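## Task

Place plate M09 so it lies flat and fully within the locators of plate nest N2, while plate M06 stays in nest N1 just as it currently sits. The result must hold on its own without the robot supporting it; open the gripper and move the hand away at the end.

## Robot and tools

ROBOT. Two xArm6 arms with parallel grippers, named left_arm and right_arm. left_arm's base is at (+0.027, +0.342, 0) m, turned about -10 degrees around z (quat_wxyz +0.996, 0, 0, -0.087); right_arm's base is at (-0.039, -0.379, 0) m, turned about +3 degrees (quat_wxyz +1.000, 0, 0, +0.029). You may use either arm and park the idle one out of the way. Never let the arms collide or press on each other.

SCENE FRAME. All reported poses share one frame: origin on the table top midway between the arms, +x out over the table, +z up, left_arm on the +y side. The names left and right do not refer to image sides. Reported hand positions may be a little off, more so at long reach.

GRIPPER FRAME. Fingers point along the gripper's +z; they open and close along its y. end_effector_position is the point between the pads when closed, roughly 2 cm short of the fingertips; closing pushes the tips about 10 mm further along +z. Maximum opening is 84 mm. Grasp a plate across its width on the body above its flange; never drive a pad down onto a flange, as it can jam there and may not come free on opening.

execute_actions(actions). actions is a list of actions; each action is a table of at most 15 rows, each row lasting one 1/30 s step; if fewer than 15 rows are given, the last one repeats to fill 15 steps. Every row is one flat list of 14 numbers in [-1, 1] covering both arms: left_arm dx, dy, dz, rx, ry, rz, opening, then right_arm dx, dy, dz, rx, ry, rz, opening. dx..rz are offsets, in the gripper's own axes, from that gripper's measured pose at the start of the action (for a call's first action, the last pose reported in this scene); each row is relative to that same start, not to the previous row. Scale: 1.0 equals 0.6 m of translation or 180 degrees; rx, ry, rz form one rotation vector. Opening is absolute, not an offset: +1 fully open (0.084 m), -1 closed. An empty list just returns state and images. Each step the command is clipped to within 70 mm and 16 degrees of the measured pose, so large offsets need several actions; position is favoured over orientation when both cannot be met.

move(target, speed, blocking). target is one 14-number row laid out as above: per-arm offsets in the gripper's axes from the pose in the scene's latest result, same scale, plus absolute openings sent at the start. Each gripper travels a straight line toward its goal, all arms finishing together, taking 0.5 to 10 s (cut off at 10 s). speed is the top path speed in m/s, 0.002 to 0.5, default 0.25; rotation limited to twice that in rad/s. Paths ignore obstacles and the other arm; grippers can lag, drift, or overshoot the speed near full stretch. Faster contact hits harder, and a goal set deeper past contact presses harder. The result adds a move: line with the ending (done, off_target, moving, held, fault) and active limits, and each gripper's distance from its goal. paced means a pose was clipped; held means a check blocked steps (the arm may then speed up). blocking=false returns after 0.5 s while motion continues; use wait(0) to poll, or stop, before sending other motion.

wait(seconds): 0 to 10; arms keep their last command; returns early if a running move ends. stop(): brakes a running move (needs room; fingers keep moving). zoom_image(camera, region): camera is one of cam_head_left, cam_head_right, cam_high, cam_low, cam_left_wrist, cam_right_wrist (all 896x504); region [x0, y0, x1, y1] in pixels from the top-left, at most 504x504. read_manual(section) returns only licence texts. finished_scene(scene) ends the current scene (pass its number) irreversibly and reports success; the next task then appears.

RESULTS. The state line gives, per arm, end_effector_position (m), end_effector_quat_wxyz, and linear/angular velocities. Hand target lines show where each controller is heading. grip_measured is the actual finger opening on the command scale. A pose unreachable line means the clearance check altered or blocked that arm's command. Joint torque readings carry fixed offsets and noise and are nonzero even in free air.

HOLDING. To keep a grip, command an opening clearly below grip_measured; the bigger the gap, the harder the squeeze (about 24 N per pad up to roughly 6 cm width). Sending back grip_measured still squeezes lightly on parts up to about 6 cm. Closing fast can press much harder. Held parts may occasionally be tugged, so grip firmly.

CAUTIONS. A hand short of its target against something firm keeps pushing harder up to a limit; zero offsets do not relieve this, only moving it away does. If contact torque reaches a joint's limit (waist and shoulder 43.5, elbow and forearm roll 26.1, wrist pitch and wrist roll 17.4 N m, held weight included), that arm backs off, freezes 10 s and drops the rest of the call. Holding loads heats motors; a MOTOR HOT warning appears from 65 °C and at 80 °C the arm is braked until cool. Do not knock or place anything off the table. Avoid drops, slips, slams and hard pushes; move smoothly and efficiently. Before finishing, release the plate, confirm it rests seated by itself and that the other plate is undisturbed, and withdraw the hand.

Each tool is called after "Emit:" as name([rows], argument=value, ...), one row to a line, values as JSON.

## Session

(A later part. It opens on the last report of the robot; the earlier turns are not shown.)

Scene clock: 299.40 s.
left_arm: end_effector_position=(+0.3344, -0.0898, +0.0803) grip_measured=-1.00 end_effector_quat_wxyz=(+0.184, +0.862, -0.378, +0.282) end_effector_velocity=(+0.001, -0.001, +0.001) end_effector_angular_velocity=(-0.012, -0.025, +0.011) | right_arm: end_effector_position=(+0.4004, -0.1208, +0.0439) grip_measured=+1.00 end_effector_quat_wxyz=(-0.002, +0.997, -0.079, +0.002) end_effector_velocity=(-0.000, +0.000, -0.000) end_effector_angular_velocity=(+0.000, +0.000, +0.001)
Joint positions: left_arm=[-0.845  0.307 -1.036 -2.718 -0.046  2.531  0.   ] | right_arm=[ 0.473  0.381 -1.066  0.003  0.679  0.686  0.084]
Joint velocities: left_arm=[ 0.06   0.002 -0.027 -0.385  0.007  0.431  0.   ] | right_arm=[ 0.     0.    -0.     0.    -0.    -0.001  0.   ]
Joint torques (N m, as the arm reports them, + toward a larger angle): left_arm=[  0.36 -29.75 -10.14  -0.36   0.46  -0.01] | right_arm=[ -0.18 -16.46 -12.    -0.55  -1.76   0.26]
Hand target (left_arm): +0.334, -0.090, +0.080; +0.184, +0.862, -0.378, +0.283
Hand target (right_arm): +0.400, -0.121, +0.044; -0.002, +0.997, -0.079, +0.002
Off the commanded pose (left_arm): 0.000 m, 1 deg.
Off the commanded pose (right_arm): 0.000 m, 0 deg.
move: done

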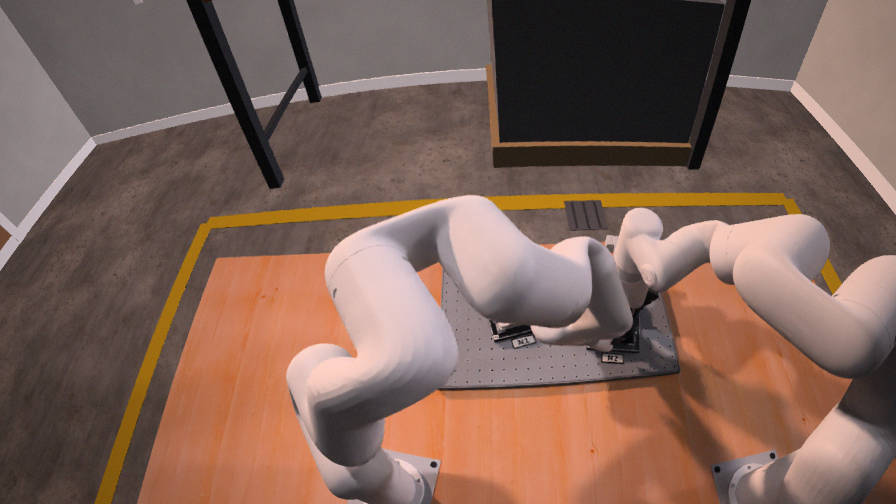

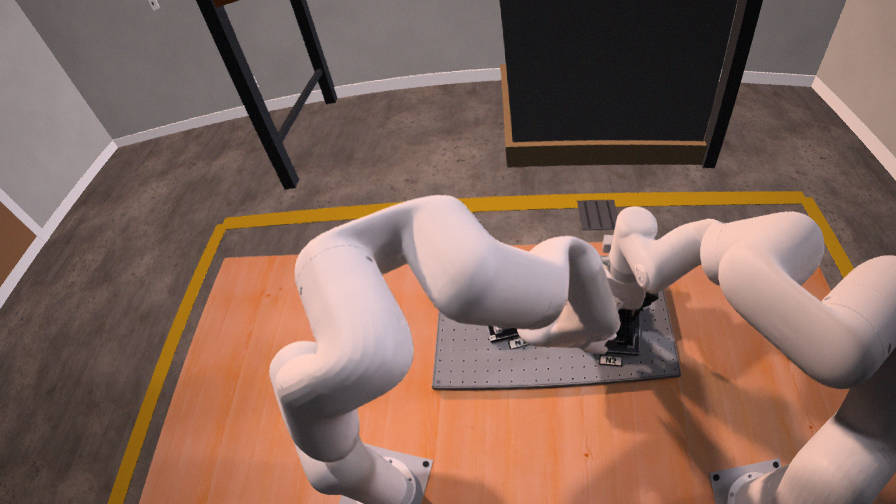

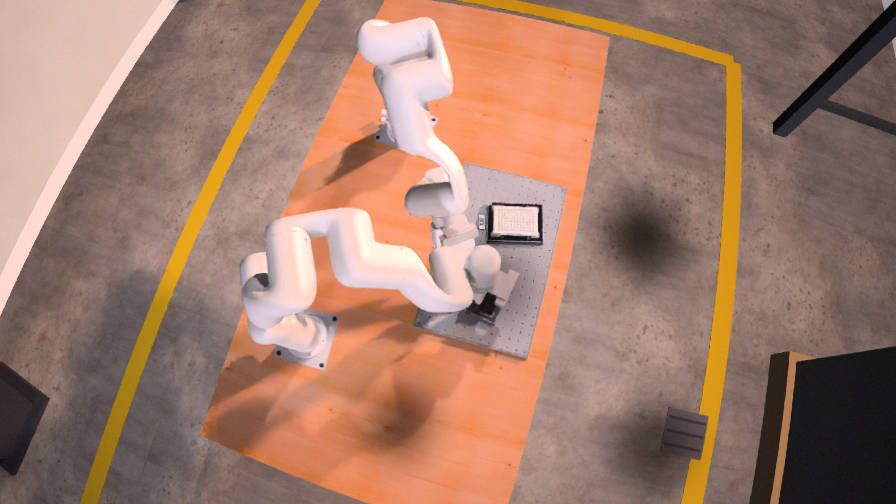

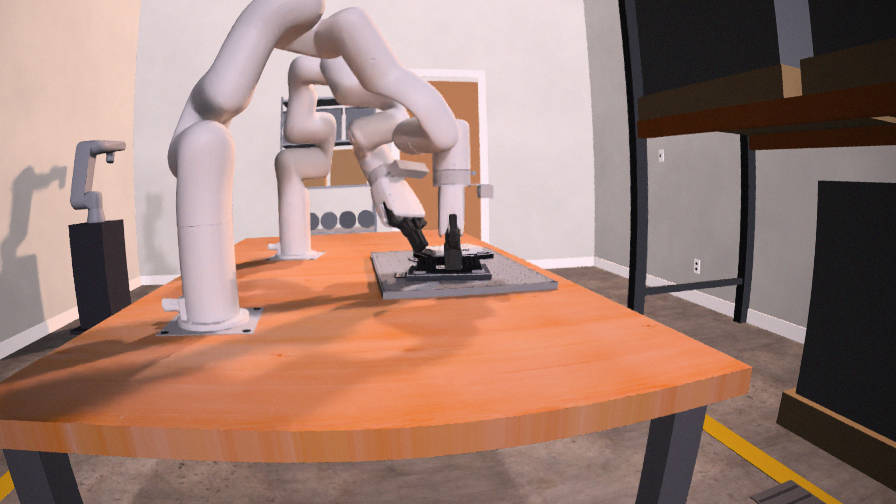

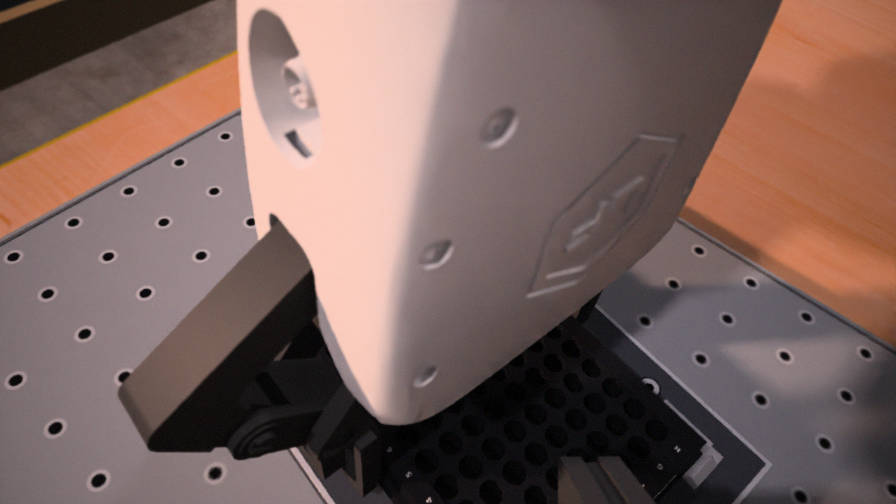

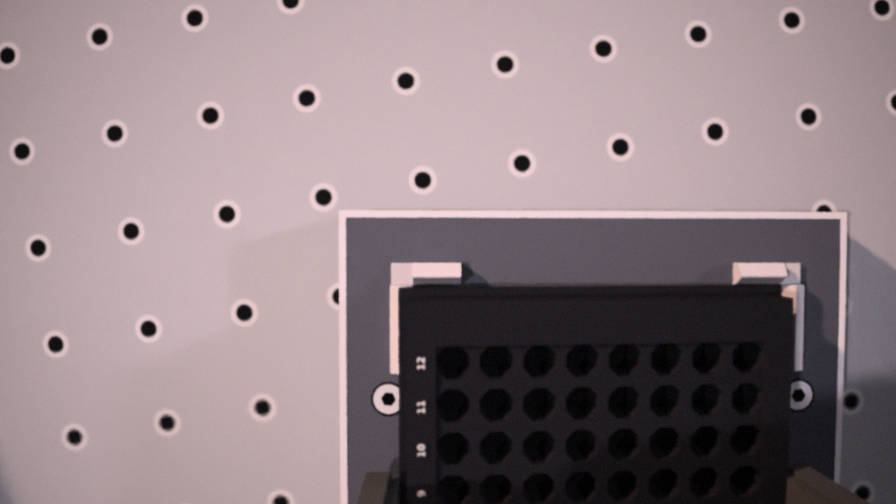

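Emit:
move(target=[-0.003,-0.008,0.023,0,0,0,-1,0,0.0012,0,0,0,0,1], speed=0.008)

Emit:
zoom_image(camera="cam_low", region=[370,200,530,310])

Scene clock: 304.97 s.
left_arm: end_effector_position=(+0.3418, -0.0930, +0.0680) grip_measured=-1.00 end_effector_quat_wxyz=(+0.184, +0.862, -0.378, +0.282) end_effector_velocity=(+0.000, -0.001, +0.001) end_effector_angular_velocity=(-0.003, -0.001, -0.001) | right_arm: end_effector_position=(+0.4004, -0.1214, +0.0440) grip_measured=+1.00 end_effector_quat_wxyz=(-0.002, +0.997, -0.079, +0.002) end_effector_velocity=(-0.000, -0.001, -0.001) end_effector_angular_velocity=(-0.001, +0.001, -0.001)
Joint positions: left_arm=[-0.831  0.351 -1.061 -2.73  -0.024  2.553  0.   ] | right_arm=[ 0.473  0.38  -1.065  0.003  0.678  0.685  0.084]
Joint velocities: left_arm=[-0.001 -0.001 -0.001  0.004  0.002 -0.004  0.   ] | right_arm=[-0.001  0.     0.001  0.     0.    -0.     0.   ]
Joint torques (N m, as the arm reports them, + toward a larger angle): left_arm=[  0.88 -31.79 -10.2   -0.3    0.16   0.17] | right_arm=[ -0.26 -16.71 -12.78  -0.83  -1.91   0.13]
Hand target (left_arm): +0.342, -0.093, +0.068; +0.184, +0.862, -0.378, +0.282
Hand target (right_arm): +0.400, -0.122, +0.044; -0.002, +0.997, -0.079, +0.002
Off the commanded pose (left_arm): 0.000 m, 0 deg.
Off the commanded pose (right_arm): 0.000 m, 0 deg.
move: done

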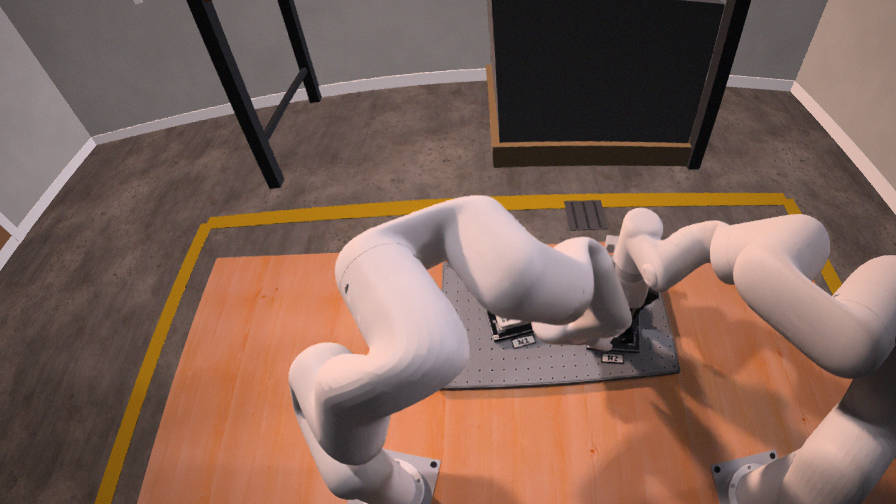

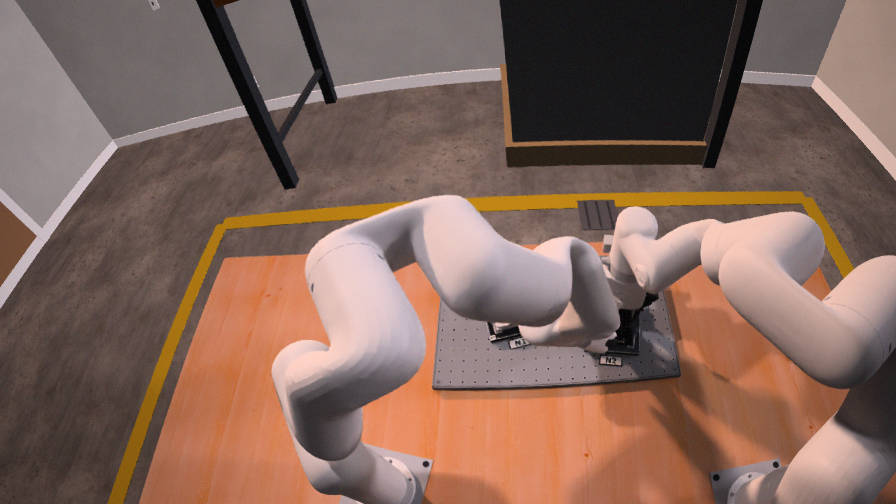

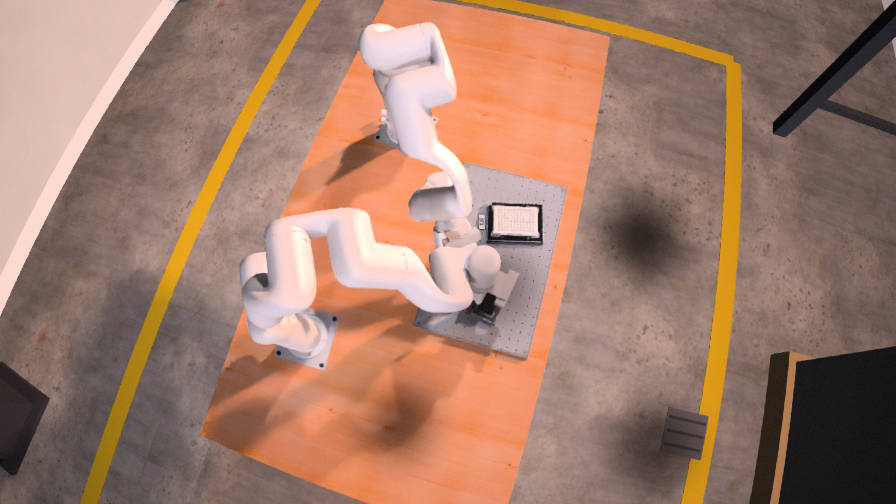

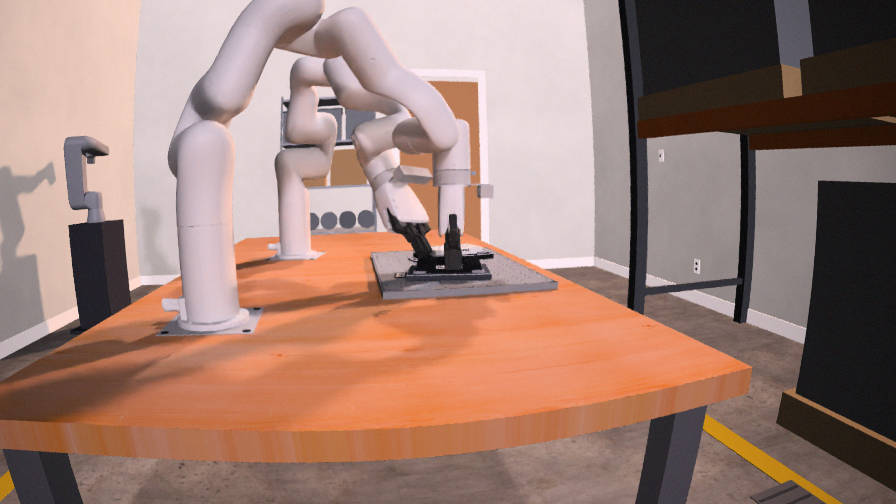

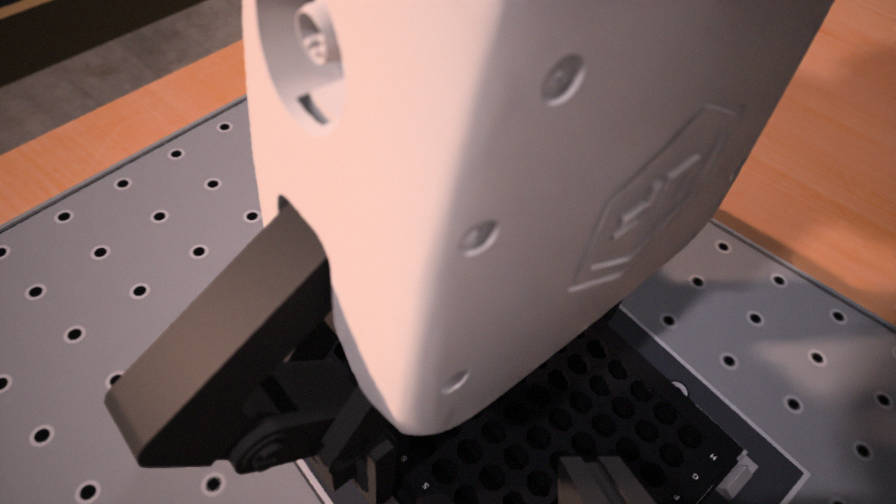

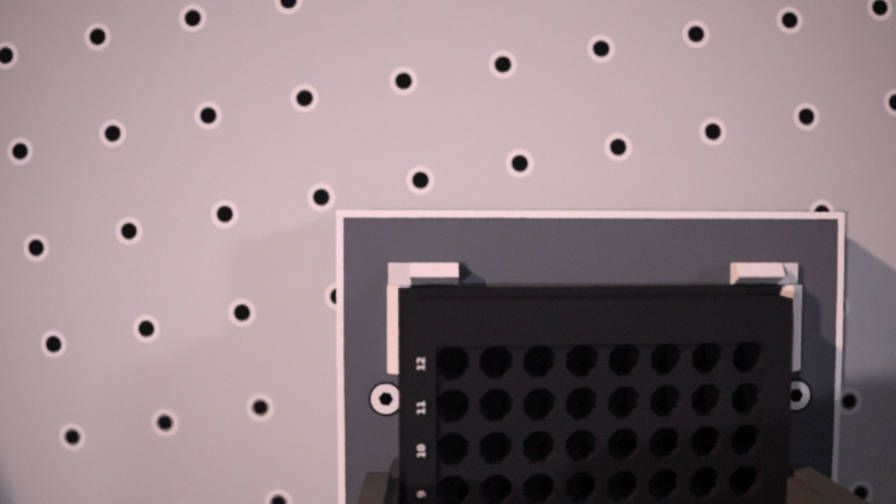

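Region (370, 200, 530, 310) of cam_low's 896x504 image, scaled by 3.150, with more detail than that image has; it fills the top 346 rows of this view, and the rest is white.

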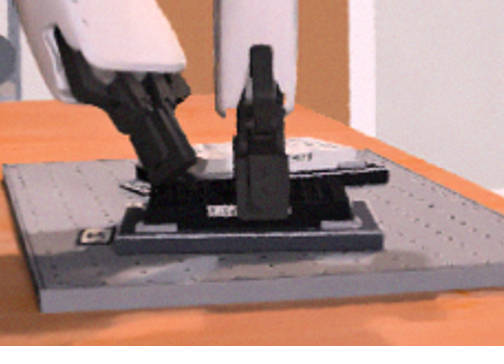

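Emit:
move(target=[-0.005,0,0.006,0,0,0,-1,0,0,0,0,0,0,1], speed=0.005)

Emit:
move(target=[0,0,0,0,0,0,-1,0,0,-0.012,0,0,0,1], speed=0.005)

Emit:
zoom_image(camera="cam_low", region=[370,200,530,310])

Scene clock: 310.83 s.
left_arm: end_effector_position=(+0.3417, -0.0938, +0.0641) grip_measured=-1.00 end_effector_quat_wxyz=(+0.185, +0.862, -0.378, +0.283) end_effector_velocity=(-0.001, +0.001, -0.001) end_effector_angular_velocity=(+0.003, +0.001, +0.001) | right_arm: end_effector_position=(+0.4005, -0.1217, +0.0441) grip_measured=+1.00 end_effector_quat_wxyz=(-0.002, +0.997, -0.079, +0.002) end_effector_velocity=(+0.000, +0.000, -0.000) end_effector_angular_velocity=(+0.000, +0.000, +0.001)
Joint positions: left_arm=[-0.825  0.361 -1.064 -2.768 -0.015  2.596  0.   ] | right_arm=[ 0.472  0.38  -1.065  0.002  0.678  0.685  0.084]
Joint velocities: left_arm=[ 0.001  0.001 -0.    -0.016 -0.002  0.016  0.   ] | right_arm=[ 0.     0.001 -0.001  0.    -0.    -0.     0.   ]
Joint torques (N m, as the arm reports them, + toward a larger angle): left_arm=[  0.31 -25.14  -7.26  -0.34  -0.34   0.38] | right_arm=[  2.   -15.96 -13.41   0.11  -2.97   0.03]
Hand target (left_arm): +0.341, -0.093, +0.063; +0.184, +0.862, -0.378, +0.282
Hand target (right_arm): +0.400, -0.121, +0.044; -0.002, +0.997, -0.079, +0.002
Off the commanded pose (left_arm): 0.001 m, 0 deg.
Off the commanded pose (right_arm): 0.000 m, 0 deg.
move: done

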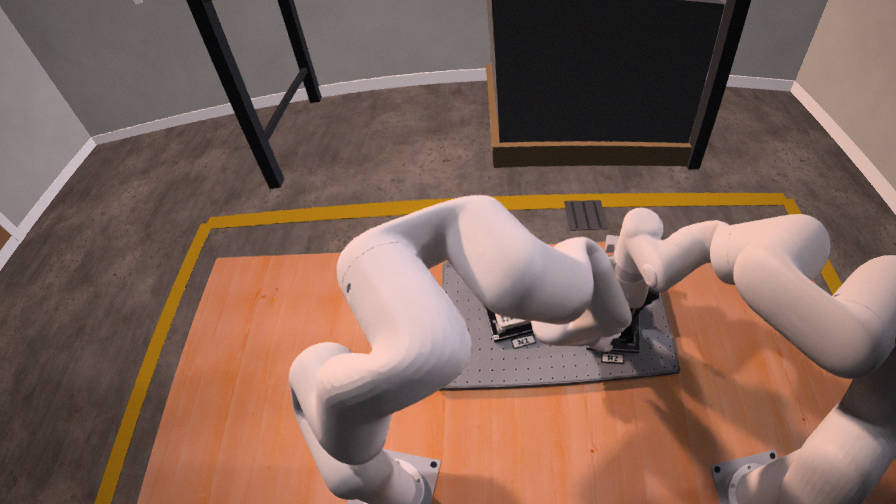

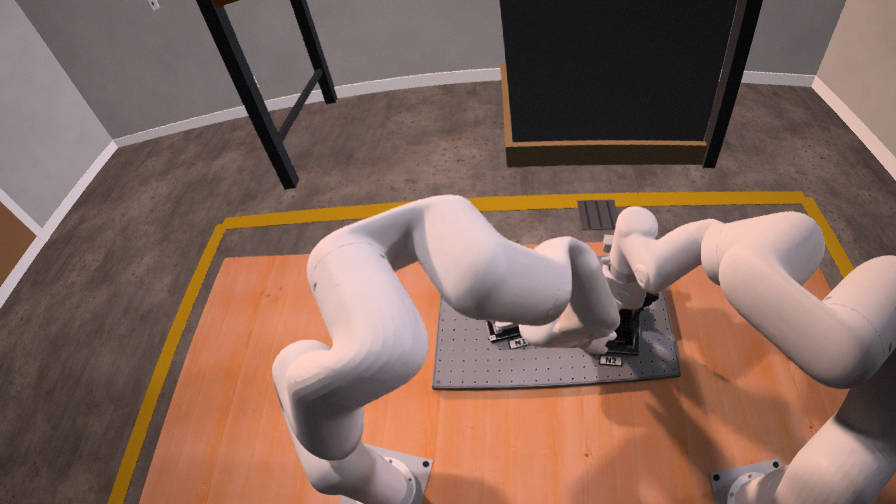

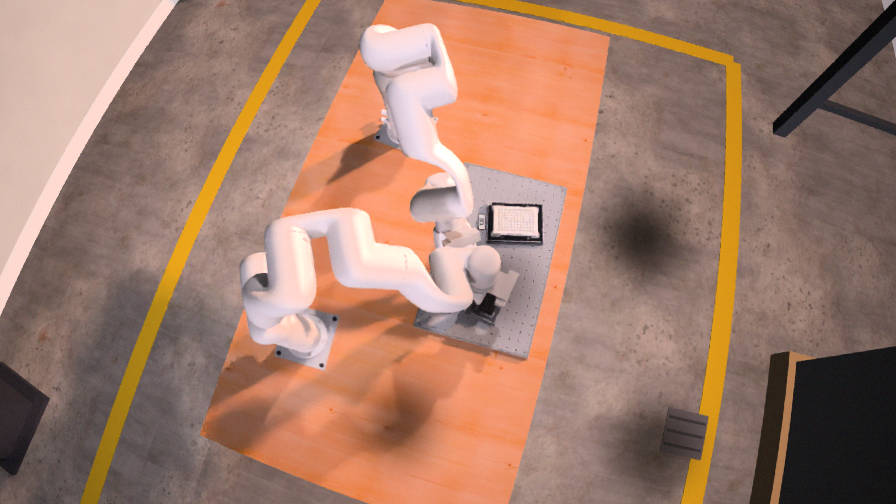

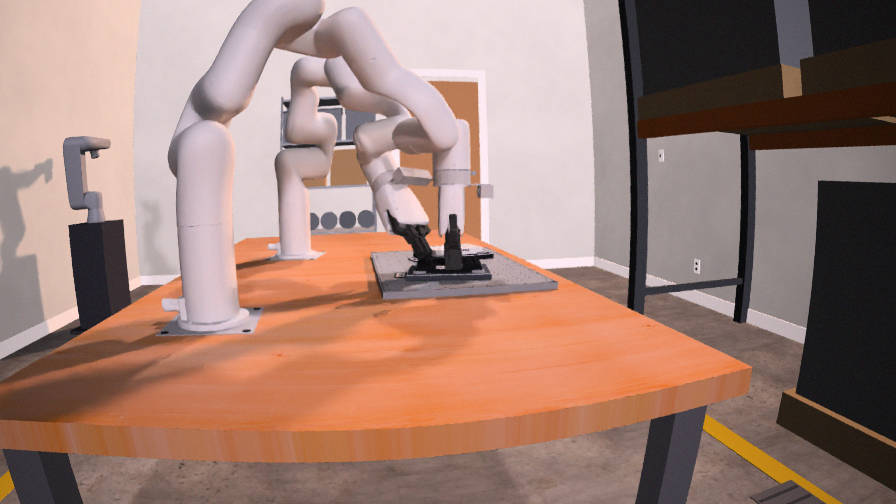

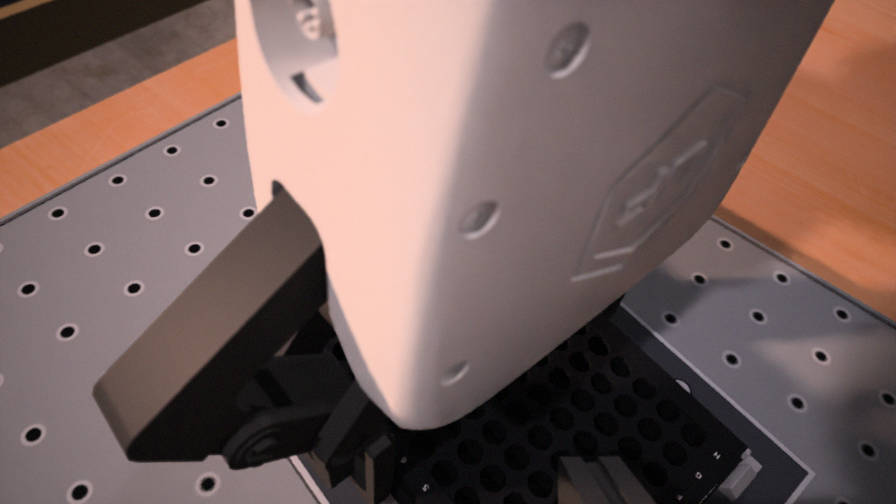

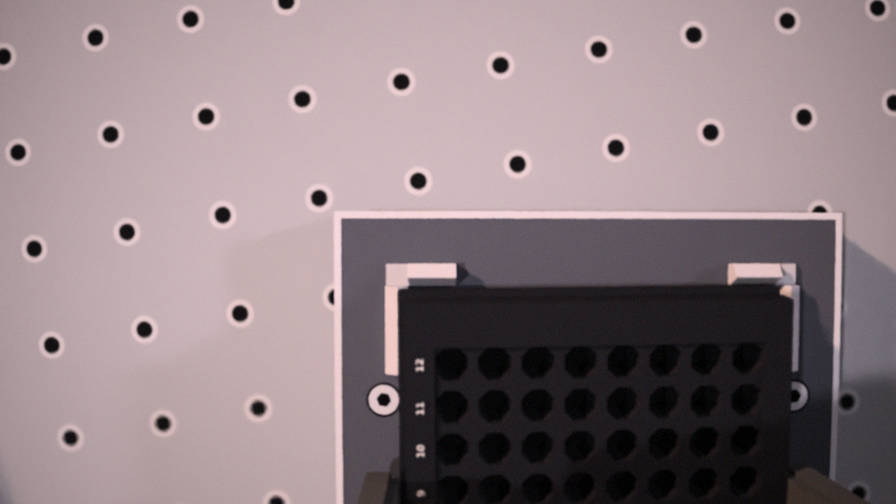

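Scene clock: 312.50 s.
left_arm: end_effector_position=(+0.3416, -0.0937, +0.0640) grip_measured=-1.00 end_effector_quat_wxyz=(+0.184, +0.862, -0.378, +0.283) end_effector_velocity=(-0.000, +0.000, +0.000) end_effector_angular_velocity=(+0.000, +0.000, +0.000) | right_arm: end_effector_position=(+0.4005, -0.1216, +0.0513) grip_measured=+1.00 end_effector_quat_wxyz=(-0.002, +0.997, -0.079, +0.002) end_effector_velocity=(-0.001, -0.000, -0.000) end_effector_angular_velocity=(-0.001, +0.001, +0.001)
Joint positions: left_arm=[-0.825  0.361 -1.064 -2.768 -0.015  2.596  0.   ] | right_arm=[ 0.472  0.365 -1.067  0.002  0.696  0.685  0.084]
Joint velocities: left_arm=[-0.    -0.    -0.    -0.001 -0.001  0.001  0.   ] | right_arm=[ 0.     0.     0.001 -0.     0.    -0.    -0.   ]
Joint torques (N m, as the arm reports them, + toward a larger angle): left_arm=[  0.59 -28.38  -8.69  -0.67  -0.17   0.19] | right_arm=[ -0.13 -17.13 -13.1   -0.77  -2.17   0.16]
Hand target (left_arm): +0.342, -0.094, +0.064; +0.185, +0.862, -0.378, +0.283
Hand target (right_arm): +0.400, -0.122, +0.051; -0.002, +0.997, -0.079, +0.002
Off the commanded pose (left_arm): 0.000 m, 0 deg.
Off the commanded pose (right_arm): 0.000 m, 0 deg.
move: done

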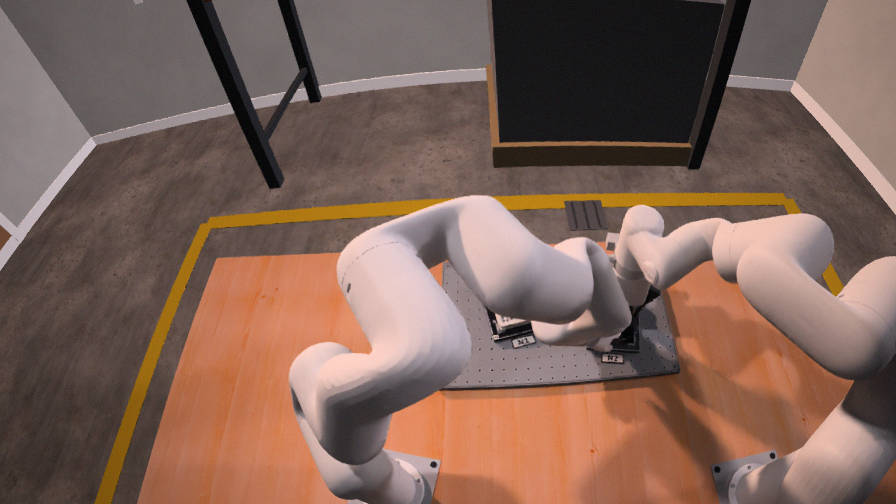

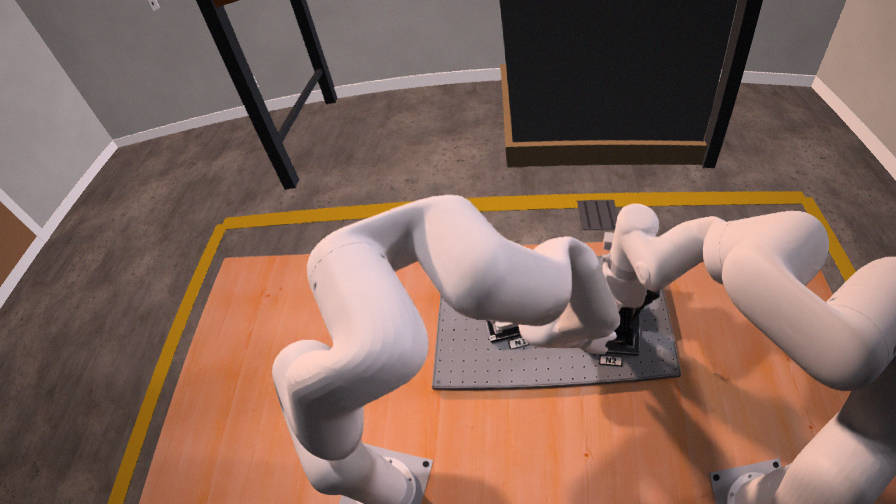

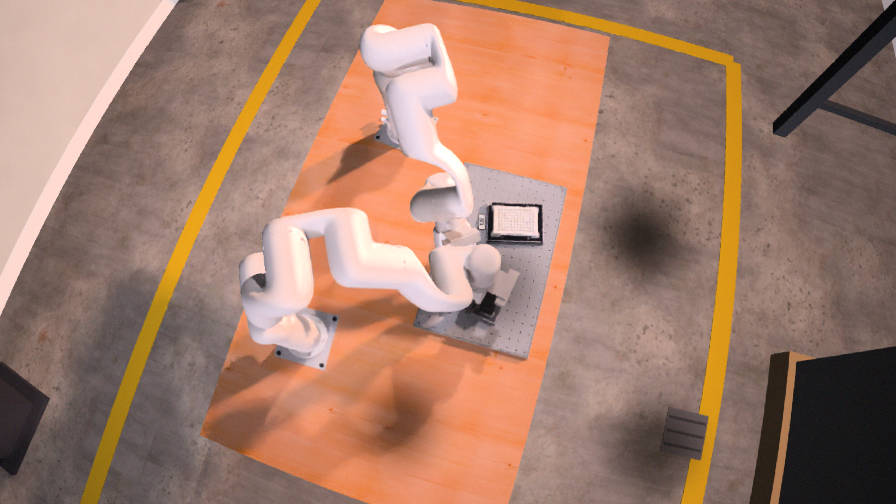

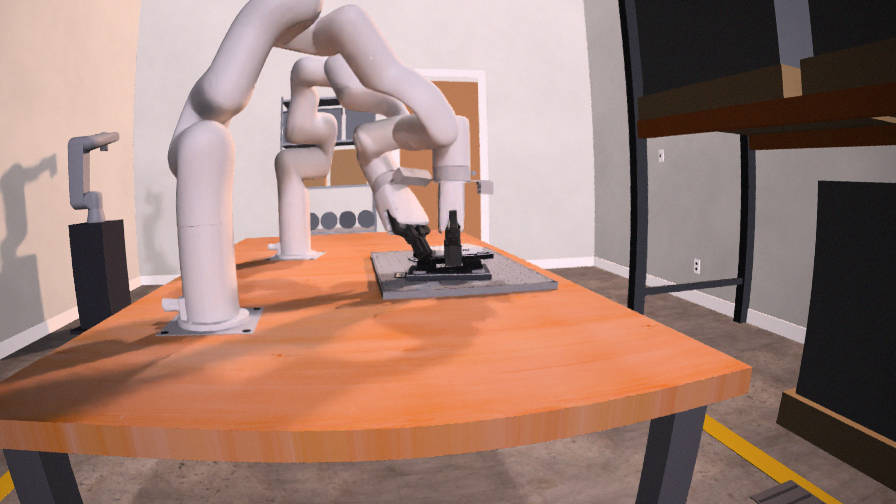

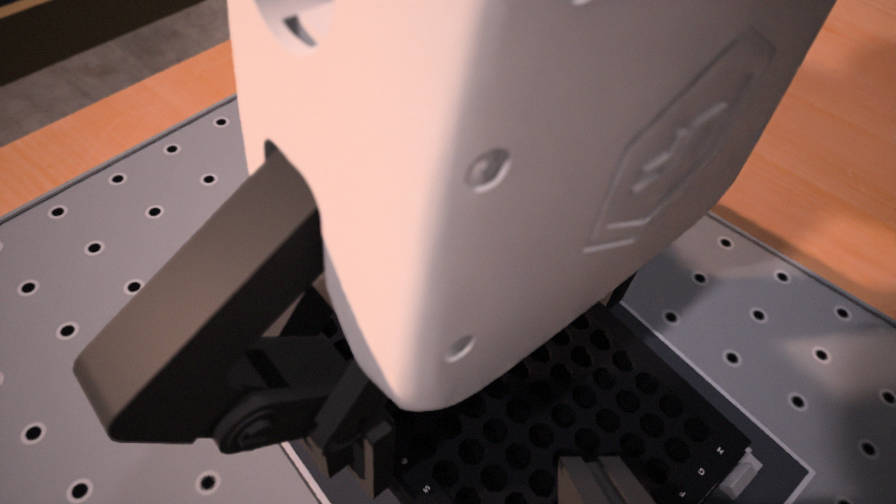

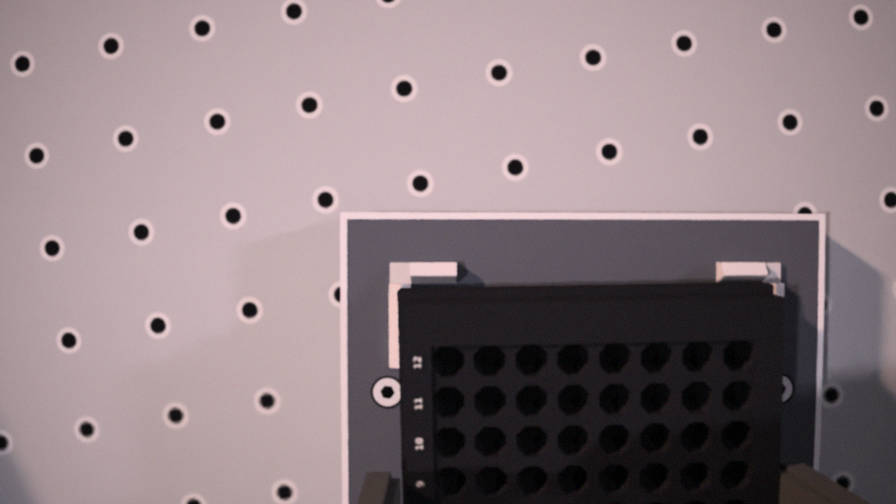

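Region (370, 200, 530, 310) of cam_low's 896x504 image, scaled by 3.150, with more detail than that image has; it fills the top 346 rows of this view, and the rest is white.

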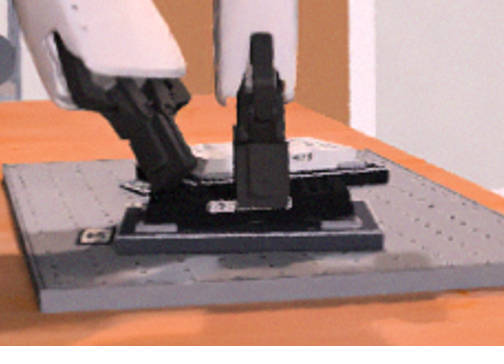

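Emit:
move(target=[0,0,0,0,0,0,-1,0,0,-0.015,0,0,0,1], speed=0.005)

Emit:
zoom_image(camera="cam_low", region=[370,200,530,310])

Scene clock: 317.90 s.
left_arm: end_effector_position=(+0.3416, -0.0937, +0.0640) grip_measured=-1.00 end_effector_quat_wxyz=(+0.184, +0.862, -0.378, +0.283) end_effector_velocity=(+0.000, -0.001, +0.001) end_effector_angular_velocity=(-0.002, -0.002, -0.001) | right_arm: end_effector_position=(+0.4005, -0.1217, +0.0603) grip_measured=+1.00 end_effector_quat_wxyz=(-0.002, +0.997, -0.079, +0.002) end_effector_velocity=(-0.000, -0.000, -0.000) end_effector_angular_velocity=(-0.001, +0.002, -0.000)
Joint positions: left_arm=[-0.825  0.361 -1.064 -2.768 -0.015  2.596  0.   ] | right_arm=[ 0.472  0.346 -1.07   0.002  0.718  0.685  0.084]
Joint velocities: left_arm=[-0.001 -0.001 -0.001  0.001  0.001 -0.     0.   ] | right_arm=[-0.     0.     0.     0.     0.001 -0.    -0.   ]
Joint torques (N m, as the arm reports them, + toward a larger angle): left_arm=[ -0.03 -29.93  -9.62  -0.34   0.2    0.18] | right_arm=[ -0.11 -17.27 -12.62  -0.78  -1.89   0.  ]
Hand target (left_arm): +0.342, -0.094, +0.064; +0.184, +0.862, -0.378, +0.283
Hand target (right_arm): +0.400, -0.122, +0.060; -0.002, +0.997, -0.079, +0.002
Off the commanded pose (left_arm): 0.000 m, 0 deg.
Off the commanded pose (right_arm): 0.000 m, 0 deg.
move: done

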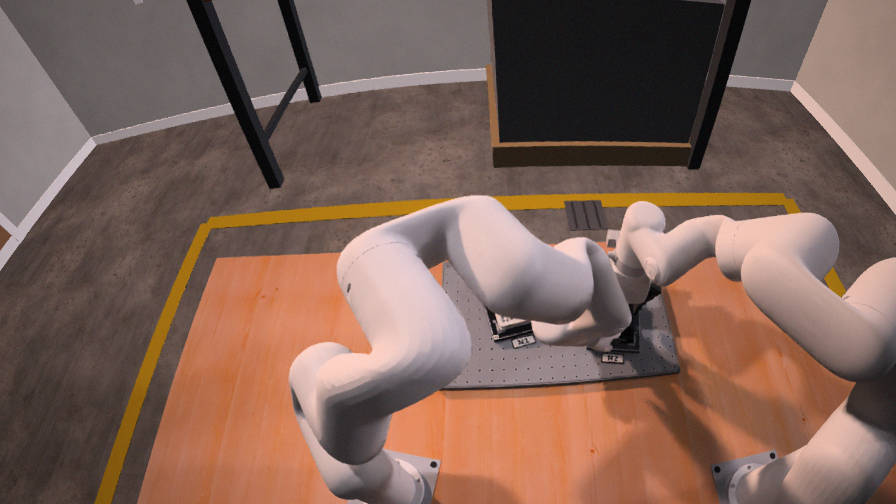

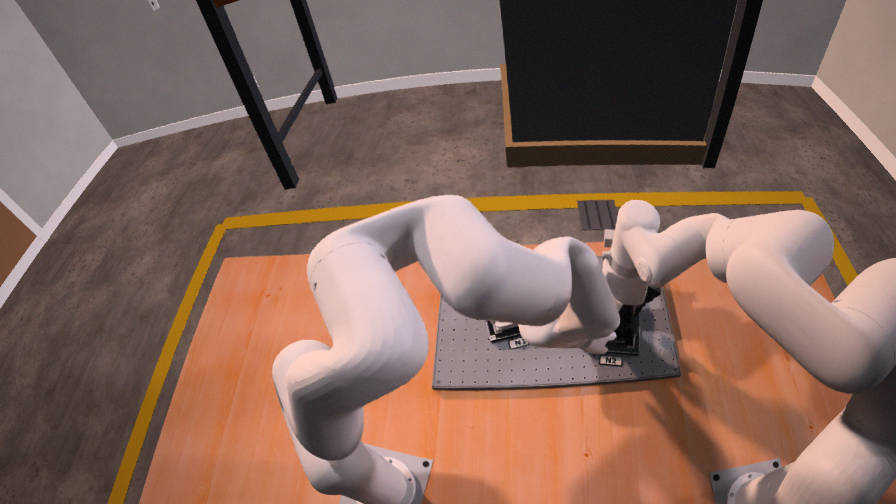

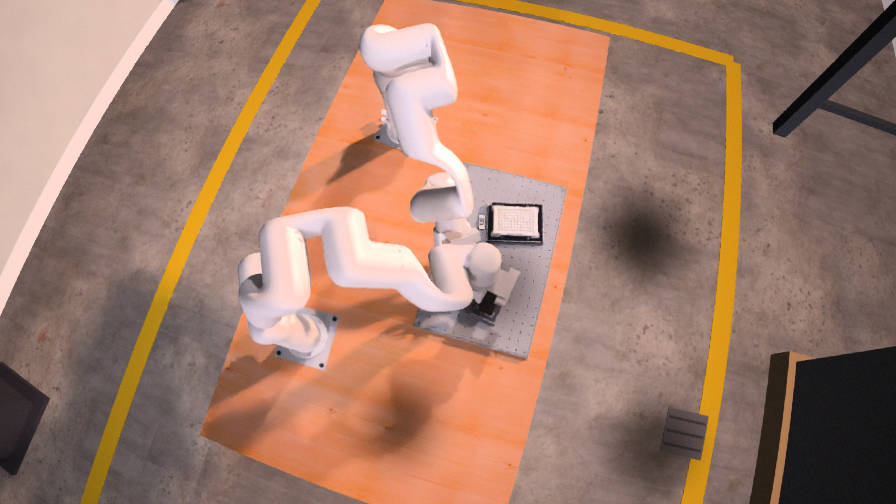

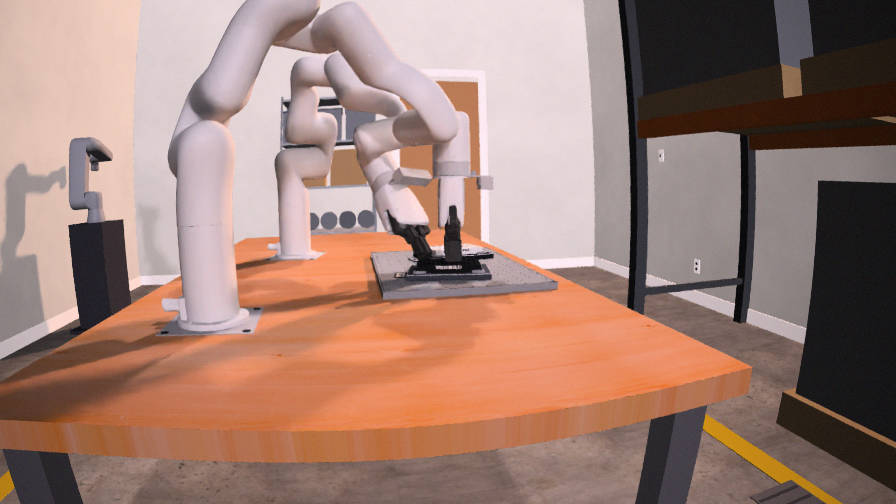

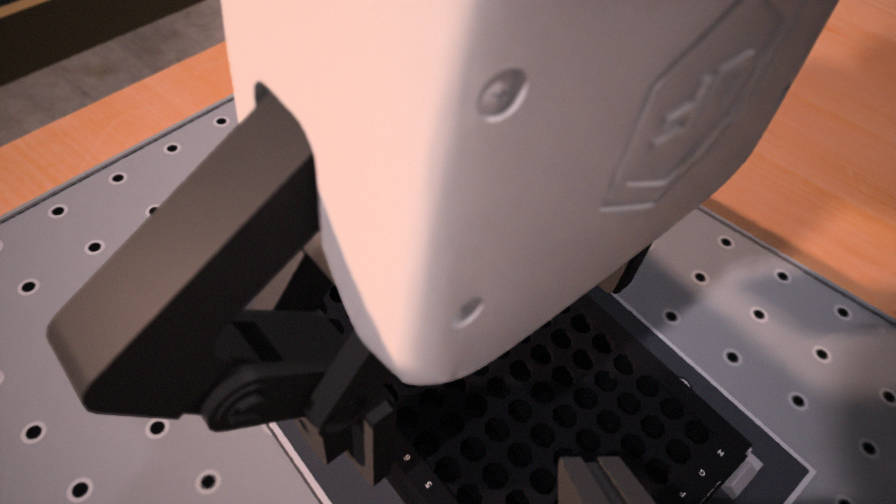

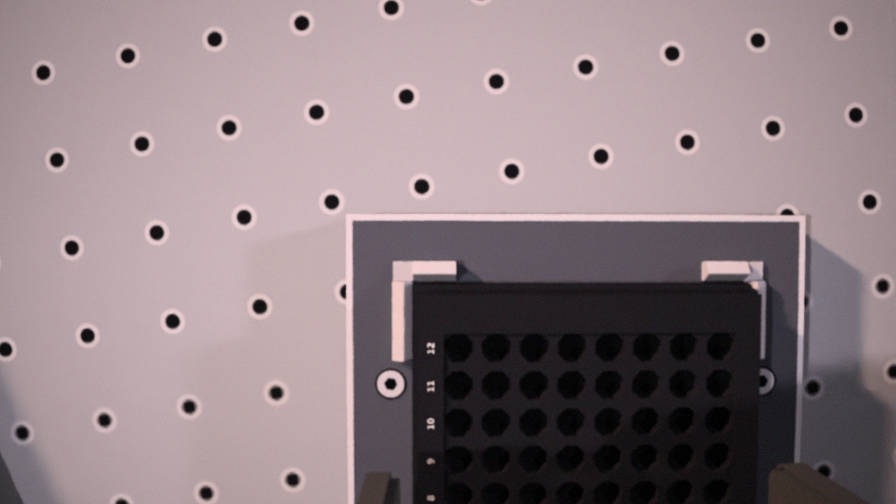

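Region (370, 200, 530, 310) of cam_low's 896x504 image, scaled by 3.150, with more detail than that image has; it fills the top 346 rows of this view, and the rest is white.

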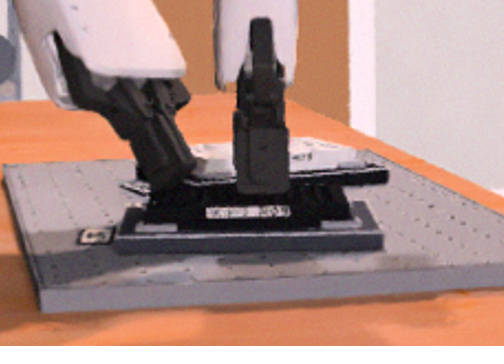

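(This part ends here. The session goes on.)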